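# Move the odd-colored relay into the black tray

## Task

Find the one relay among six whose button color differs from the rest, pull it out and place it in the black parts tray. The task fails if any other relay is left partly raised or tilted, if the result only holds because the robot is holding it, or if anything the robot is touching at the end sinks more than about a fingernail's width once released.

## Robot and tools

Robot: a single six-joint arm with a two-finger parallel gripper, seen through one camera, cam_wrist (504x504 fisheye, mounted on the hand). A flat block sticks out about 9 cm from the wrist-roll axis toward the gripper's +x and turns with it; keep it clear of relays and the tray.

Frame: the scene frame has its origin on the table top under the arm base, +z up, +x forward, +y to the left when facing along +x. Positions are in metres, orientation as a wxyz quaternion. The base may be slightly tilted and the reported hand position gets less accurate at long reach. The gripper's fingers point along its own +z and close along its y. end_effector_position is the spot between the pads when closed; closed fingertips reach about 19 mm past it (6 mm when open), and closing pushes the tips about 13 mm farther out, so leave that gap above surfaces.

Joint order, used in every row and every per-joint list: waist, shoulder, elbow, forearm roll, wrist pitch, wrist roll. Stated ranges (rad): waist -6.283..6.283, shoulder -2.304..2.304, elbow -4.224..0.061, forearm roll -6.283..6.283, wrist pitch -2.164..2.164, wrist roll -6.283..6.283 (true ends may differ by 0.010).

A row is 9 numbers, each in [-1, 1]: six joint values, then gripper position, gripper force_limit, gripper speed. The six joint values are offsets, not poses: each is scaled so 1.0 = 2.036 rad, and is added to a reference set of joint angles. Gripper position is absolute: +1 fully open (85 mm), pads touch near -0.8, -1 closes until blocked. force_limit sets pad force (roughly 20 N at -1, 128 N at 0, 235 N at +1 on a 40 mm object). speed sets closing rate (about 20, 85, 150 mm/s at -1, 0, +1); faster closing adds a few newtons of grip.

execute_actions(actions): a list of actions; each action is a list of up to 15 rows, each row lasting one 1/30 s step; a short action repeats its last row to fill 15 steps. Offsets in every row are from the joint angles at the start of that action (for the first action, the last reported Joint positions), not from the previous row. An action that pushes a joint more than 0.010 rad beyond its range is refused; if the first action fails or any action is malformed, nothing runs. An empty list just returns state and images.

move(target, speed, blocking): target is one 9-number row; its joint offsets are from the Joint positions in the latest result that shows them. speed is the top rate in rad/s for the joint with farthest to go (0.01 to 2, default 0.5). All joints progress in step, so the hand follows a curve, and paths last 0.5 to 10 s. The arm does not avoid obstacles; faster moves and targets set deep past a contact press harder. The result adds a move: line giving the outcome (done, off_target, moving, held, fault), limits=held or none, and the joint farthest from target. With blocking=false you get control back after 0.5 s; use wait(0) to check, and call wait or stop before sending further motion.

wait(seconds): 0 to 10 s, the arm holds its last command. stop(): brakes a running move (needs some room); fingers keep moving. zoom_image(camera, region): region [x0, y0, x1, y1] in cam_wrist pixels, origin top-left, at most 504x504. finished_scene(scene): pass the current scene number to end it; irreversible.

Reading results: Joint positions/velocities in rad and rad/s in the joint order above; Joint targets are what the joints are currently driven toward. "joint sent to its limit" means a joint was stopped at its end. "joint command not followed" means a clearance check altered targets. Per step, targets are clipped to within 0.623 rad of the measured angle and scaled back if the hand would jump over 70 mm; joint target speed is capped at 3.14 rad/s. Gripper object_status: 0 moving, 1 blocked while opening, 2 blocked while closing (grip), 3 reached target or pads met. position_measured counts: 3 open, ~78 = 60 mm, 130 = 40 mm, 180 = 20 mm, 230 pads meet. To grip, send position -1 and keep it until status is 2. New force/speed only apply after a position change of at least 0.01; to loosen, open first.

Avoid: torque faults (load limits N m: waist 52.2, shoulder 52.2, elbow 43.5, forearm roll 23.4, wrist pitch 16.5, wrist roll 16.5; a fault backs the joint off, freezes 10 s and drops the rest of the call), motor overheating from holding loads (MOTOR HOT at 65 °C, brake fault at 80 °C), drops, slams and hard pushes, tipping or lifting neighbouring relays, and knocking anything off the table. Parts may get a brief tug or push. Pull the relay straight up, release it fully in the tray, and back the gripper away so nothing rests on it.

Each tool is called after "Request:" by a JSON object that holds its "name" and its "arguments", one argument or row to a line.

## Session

Request:
{"name": "execute_actions", "arguments": {
  "actions": []
}}

Scene clock: 0.00 s.
end_effector_position=(-0.0161, +0.4361, +0.1388) position_measured=3 object_status=3 end_effector_quat_wxyz=(+0.590, +0.687, +0.424, +0.031) end_effector_velocity=(+0.000, -0.000, +0.000) end_effector_angular_velocity=(-0.000, -0.002, +0.000)
Joint names: [waist, shoulder, elbow, forearm roll, wrist pitch, wrist roll]
Joint positions: [ 2.173 -0.16  -0.817 -0.413 -1.288 -1.741]
Joint velocities: [ 0.    -0.001 -0.    -0.    -0.001  0.002]
Motor temperatures (°C, as the motors report them): [31 33 36 32 36 38]
Joint targets: [2.173 -0.160 -0.817 -0.413 -1.288 -1.741]

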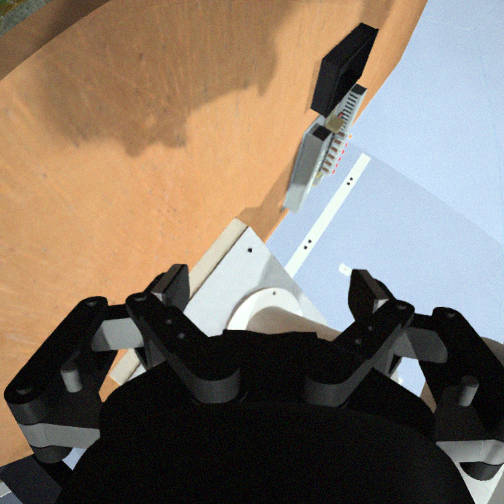

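Request:
{"name": "move", "arguments": {
  "target": [-0.6078,-0.1368,-0.0474,0.3166,0.0813,-0.6584,1,0,0],
  "speed": 0.6
}}

Request:
{"name": "move", "arguments": {
  "target": [-0.6078,-0.1368,-0.0474,0.3166,0.0813,-0.6584,1,0,0],
  "speed": 0.6
}}

Scene clock: 6.03 s.
end_effector_position=(+0.2168, +0.3241, +0.0962) position_measured=3 object_status=3 end_effector_quat_wxyz=(+0.394, +0.822, +0.090, -0.401) end_effector_velocity=(+0.001, -0.000, -0.000) end_effector_angular_velocity=(+0.000, -0.003, -0.003)
Joint names: [waist, shoulder, elbow, forearm roll, wrist pitch, wrist roll]
Joint positions: [ 0.936 -0.439 -0.914  0.231 -1.123 -3.081]
Joint velocities: [-0.002 -0.    -0.     0.001  0.001  0.001]
Motor temperatures (°C, as the motors report them): [31 33 36 32 36 38]
Joint targets: [0.936 -0.439 -0.914 0.231 -1.123 -3.081]
move: done; limits=none; farthest joint: the waist, 0.001 radians from its target (1.238 radians at the start)

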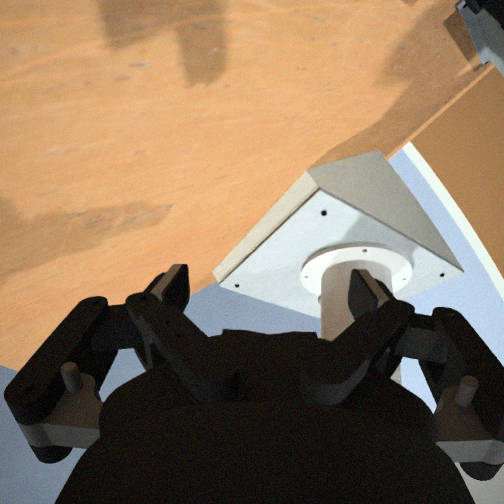

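Scene clock: 8.77 s.
end_effector_position=(+0.4635, +0.0263, +0.2624) position_measured=3 object_status=3 end_effector_quat_wxyz=(+0.003, +1.000, +0.002, -0.007) end_effector_velocity=(-0.000, -0.002, +0.001) end_effector_angular_velocity=(-0.001, -0.004, -0.003)
Joint names: [waist, shoulder, elbow, forearm roll, wrist pitch, wrist roll]
Joint positions: [-0.3   -0.717 -1.01   0.876 -0.957 -4.421]
Joint velocities: [-0.004 -0.002 -0.     0.001  0.001 -0.001]
Motor temperatures (°C, as the motors report them): [31 33 36 32 36 38]
Joint targets: [-0.301 -0.717 -1.010 0.876 -0.957 -4.421]
move: done; limits=none; farthest joint: the waist, 0.001 radians from its target (1.238 radians at the start)

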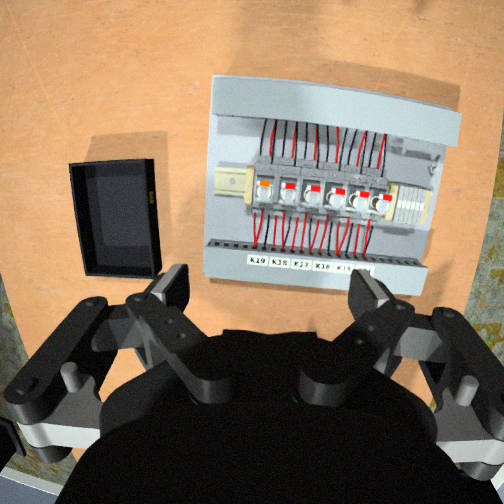

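Request:
{"name": "move", "arguments": {
  "target": [0.0482,-0.0621,0.0051,0.0637,0.0577,0.7275,1,0,0],
  "speed": 0.6
}}

Scene clock: 27.20 s.
end_effector_position=(+0.4605, +0.0075, +0.1776) position_measured=3 object_status=3 end_effector_quat_wxyz=(+0.026, +0.706, -0.708, -0.003) end_effector_velocity=(+0.000, +0.001, +0.001) end_effector_angular_velocity=(+0.000, -0.001, +0.001)
Joint names: [waist, shoulder, elbow, forearm roll, wrist pitch, wrist roll]
Joint positions: [-0.202 -0.843 -1.     1.005 -0.84  -2.94 ]
Joint velocities: [ 0.     0.002  0.     0.    -0.001  0.   ]
Motor temperatures (°C, as the motors report them): [31 33 36 32 36 38]
Joint targets: [-0.202 -0.843 -1.000 1.005 -0.840 -2.940]
move: done; limits=none; farthest joint: the waist, 0.000 radians from its target (0.099 radians at the start)

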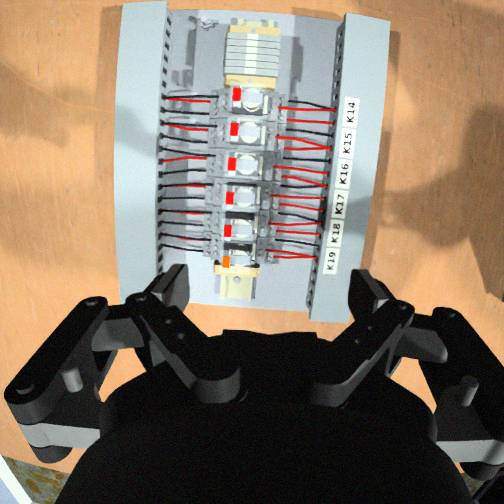

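Request:
{"name": "move", "arguments": {
  "target": [0.0495,-0.0598,-0.0205,0.1083,0.0107,-0.063,0.2,0,0],
  "speed": 0.3
}}

Scene clock: 36.00 s.
end_effector_position=(+0.4844, +0.0112, +0.1051) position_measured=104 object_status=3 end_effector_quat_wxyz=(+0.002, +0.705, -0.709, +0.001) end_effector_velocity=(-0.001, -0.001, -0.001) end_effector_angular_velocity=(+0.000, +0.001, -0.003)
Joint names: [waist, shoulder, elbow, forearm roll, wrist pitch, wrist roll]
Joint positions: [-0.102 -0.965 -1.041  1.225 -0.818 -3.068]
Joint velocities: [ 0.    -0.003 -0.     0.001  0.001  0.001]
Motor temperatures (°C, as the motors report them): [31 33 36 32 36 38]
Joint targets: [-0.101 -0.965 -1.041 1.226 -0.818 -3.068]
move: done; limits=none; farthest joint: the waist, 0.000 radians from its target (0.101 radians at the start)

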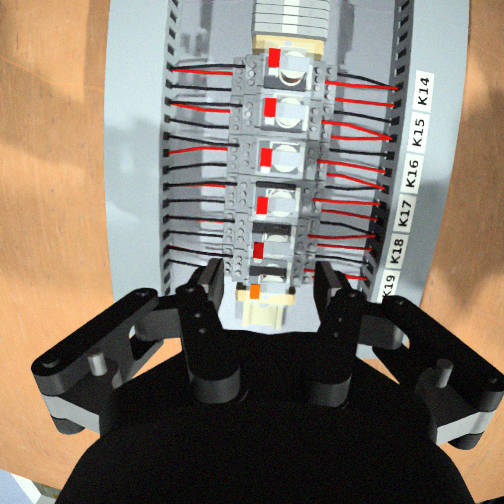

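Request:
{"name": "move", "arguments": {
  "target": [0.0411,-0.0218,0.0082,0.0627,0.0185,-0.033,0.2,0,0],
  "speed": 0.2
}}

Scene clock: 42.03 s.
end_effector_position=(+0.4767, +0.0197, +0.0566) position_measured=104 object_status=3 end_effector_quat_wxyz=(+0.011, +0.703, -0.711, +0.004) end_effector_velocity=(+0.001, -0.000, +0.001) end_effector_angular_velocity=(+0.000, -0.003, -0.003)
Joint names: [waist, shoulder, elbow, forearm roll, wrist pitch, wrist roll]
Joint positions: [-0.018 -1.009 -1.025  1.353 -0.78  -3.135]
Joint velocities: [-0.001  0.001  0.     0.002 -0.001  0.001]
Motor temperatures (°C, as the motors report them): [31 33 36 32 36 38]
Joint targets: [-0.018 -1.009 -1.025 1.353 -0.780 -3.136]
move: done; limits=none; farthest joint: the elbow, 0.001 radians from its target (0.017 radians at the start)

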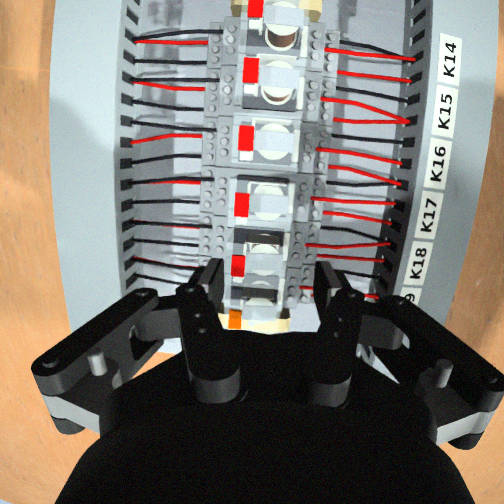

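Request:
{"name": "execute_actions", "arguments": {
  "actions": [
    [[0.0084,0.0046,0.0064,0.0093,0.0017,0,0.2,0,0]],
    [[0,0,0,0,0,0,-1,0,0]],
    [[0,0,0,0,0,0,-1,0,0]]
  ]
}}

Scene clock: 47.57 s.
end_effector_position=(+0.4785, +0.0272, +0.0540) position_measured=165 object_status=2 end_effector_quat_wxyz=(+0.010, +0.703, -0.711, +0.007) end_effector_velocity=(+0.000, -0.000, +0.000) end_effector_angular_velocity=(-0.001, -0.001, -0.000)
Joint names: [waist, shoulder, elbow, forearm roll, wrist pitch, wrist roll]
Joint positions: [-0.003 -0.998 -1.016  1.372 -0.778 -3.135]
Joint velocities: [-0.    -0.    -0.     0.001  0.001 -0.   ]
Motor temperatures (°C, as the motors report them): [31 33 36 32 36 38]
Joint targets: [-0.002 -0.998 -1.016 1.372 -0.778 -3.135]

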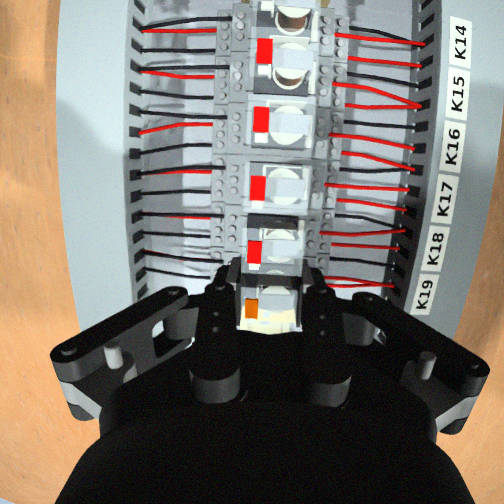

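Request:
{"name": "move", "arguments": {
  "target": [-0.0335,0.0335,0.0015,-0.0575,-0.019,0.04,-1,0,0],
  "speed": 0.15
}}

Scene clock: 50.53 s.
end_effector_position=(+0.4853, +0.0312, +0.1021) position_measured=166 object_status=2 end_effector_quat_wxyz=(+0.001, +0.702, -0.712, +0.003) end_effector_velocity=(-0.001, -0.000, +0.000) end_effector_angular_velocity=(+0.000, +0.002, -0.000)
Joint names: [waist, shoulder, elbow, forearm roll, wrist pitch, wrist roll]
Joint positions: [-0.071 -0.93  -1.013  1.255 -0.816 -3.054]
Joint velocities: [-0.001  0.     0.    -0.003 -0.     0.002]
Motor temperatures (°C, as the motors report them): [31 33 36 32 36 38]
Joint targets: [-0.071 -0.929 -1.013 1.255 -0.816 -3.054]
move: done; limits=none; farthest joint: the waist, 0.001 radians from its target (0.069 radians at the start)

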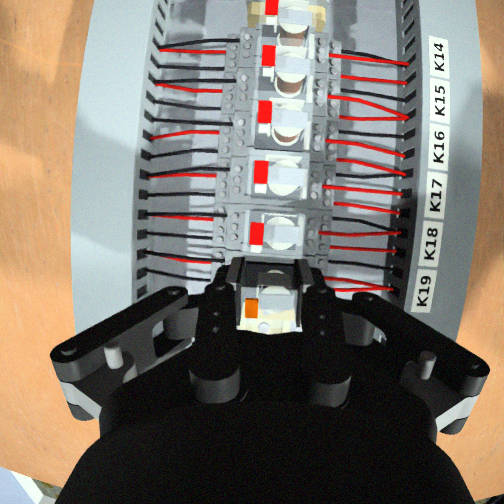

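Request:
{"name": "move", "arguments": {
  "target": [-0.0413,0.1636,0.0427,-0.1346,-0.0653,0,-1,0,0],
  "speed": 0.4
}}

Request:
{"name": "move", "arguments": {
  "target": [0.1405,0.0599,0.075,0.109,0.0265,0,-1,0,0],
  "speed": 0.4
}}

Scene clock: 56.73 s.
end_effector_position=(+0.4741, +0.1099, +0.2334) position_measured=166 object_status=2 end_effector_quat_wxyz=(+0.002, +0.796, -0.605, -0.005) end_effector_velocity=(+0.001, +0.001, +0.003) end_effector_angular_velocity=(-0.001, -0.003, +0.004)
Joint names: [waist, shoulder, elbow, forearm roll, wrist pitch, wrist roll]
Joint positions: [-0.155 -0.597 -0.926  0.982 -0.949 -3.054]
Joint velocities: [-0.002  0.005 -0.002 -0.002 -0.002  0.   ]
Motor temperatures (°C, as the motors report them): [31 33 36 32 36 38]
Joint targets: [-0.155 -0.597 -0.926 0.981 -0.949 -3.054]
move: done; limits=none; farthest joint: the waist, 0.001 radians from its target (0.084 radians at the start)

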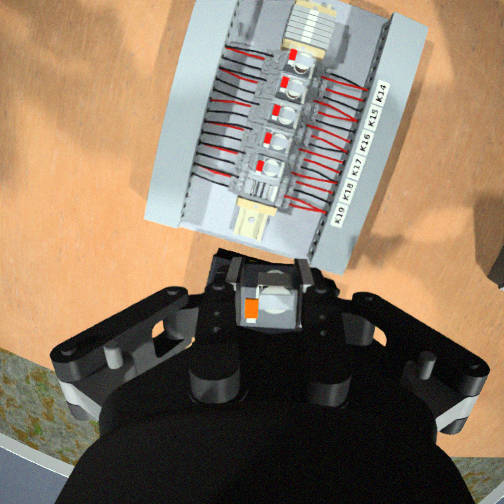

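Scene clock: 57.87 s.
end_effector_position=(+0.4404, +0.2273, +0.1435) position_measured=166 object_status=2 end_effector_quat_wxyz=(+0.006, +0.808, -0.588, -0.029) end_effector_velocity=(-0.000, +0.002, -0.001) end_effector_angular_velocity=(+0.000, +0.000, +0.002)
Joint names: [waist, shoulder, elbow, forearm roll, wrist pitch, wrist roll]
Joint positions: [ 0.131 -0.475 -0.774  1.203 -0.895 -3.054]
Joint velocities: [ 0.003  0.002  0.001  0.002  0.    -0.001]
Motor temperatures (°C, as the motors report them): [31 33 36 32 36 38]
Joint targets: [0.132 -0.475 -0.774 1.203 -0.895 -3.054]
move: done; limits=none; farthest joint: the forearm roll, 0.001 radians from its target (0.222 radians at the start)

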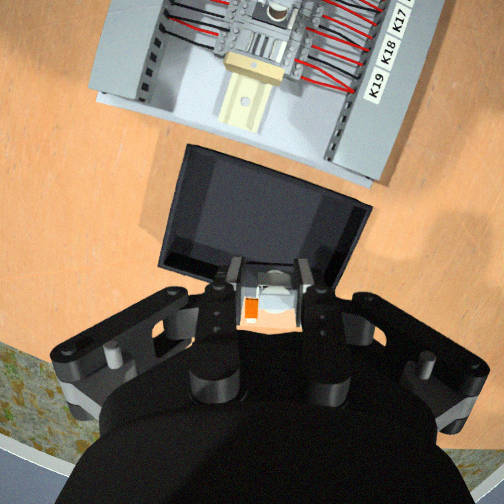

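Request:
{"name": "move", "arguments": {
  "target": [-0.05,0,0,0,0.02,0,-1,0,0],
  "speed": 0.3
}}

Scene clock: 62.20 s.
end_effector_position=(+0.4586, +0.1852, +0.1755) position_measured=166 object_status=2 end_effector_quat_wxyz=(-0.005, +0.787, -0.617, +0.018) end_effector_velocity=(-0.000, -0.001, +0.001) end_effector_angular_velocity=(+0.001, -0.000, -0.002)
Joint names: [waist, shoulder, elbow, forearm roll, wrist pitch, wrist roll]
Joint positions: [ 0.03  -0.475 -0.774  1.203 -0.855 -3.054]
Joint velocities: [-0.002 -0.001  0.    -0.001 -0.001  0.   ]
Motor temperatures (°C, as the motors report them): [31 33 36 32 36 38]
Joint targets: [0.029 -0.475 -0.774 1.203 -0.854 -3.054]
move: done; limits=none; farthest joint: the waist, 0.000 radians from its target (0.102 radians at the start)

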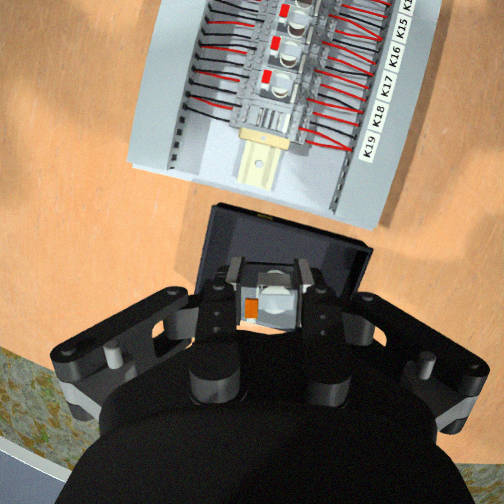

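Over the tray; release.

Request:
{"name": "execute_actions", "arguments": {
  "actions": [
    [[0,0,0,0,0,0,0.3,0,0]],
    [[0,0,0,0,0,0,0.3,0,0]]
  ]
}}

Request:
{"name": "finished_scene", "arguments": {
  "scene": 2
}}

Scene clock: 69.23 s.
end_effector_position=(+0.4586, +0.1852, +0.1755) position_measured=91 object_status=3 end_effector_quat_wxyz=(-0.005, +0.787, -0.617, +0.018) end_effector_velocity=(-0.000, -0.000, +0.000) end_effector_angular_velocity=(-0.002, -0.001, +0.000)
Joint names: [waist, shoulder, elbow, forearm roll, wrist pitch, wrist roll]
Joint positions: [ 0.03  -0.475 -0.774  1.203 -0.855 -3.054]
Joint velocities: [-0.     0.001  0.001 -0.     0.002 -0.   ]
Motor temperatures (°C, as the motors report them): [31 33 36 32 36 38]
Joint targets: [0.030 -0.475 -0.774 1.203 -0.855 -3.054]

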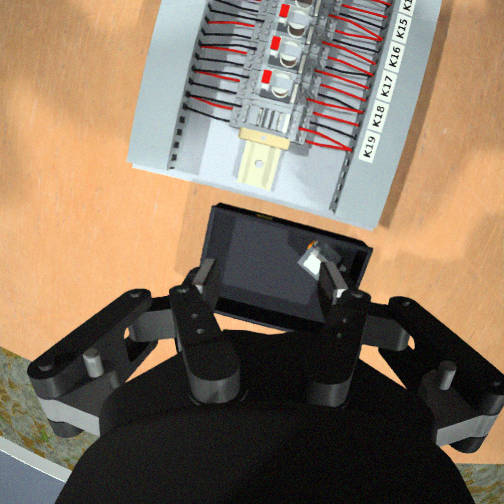

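The scene is finished: the task was done.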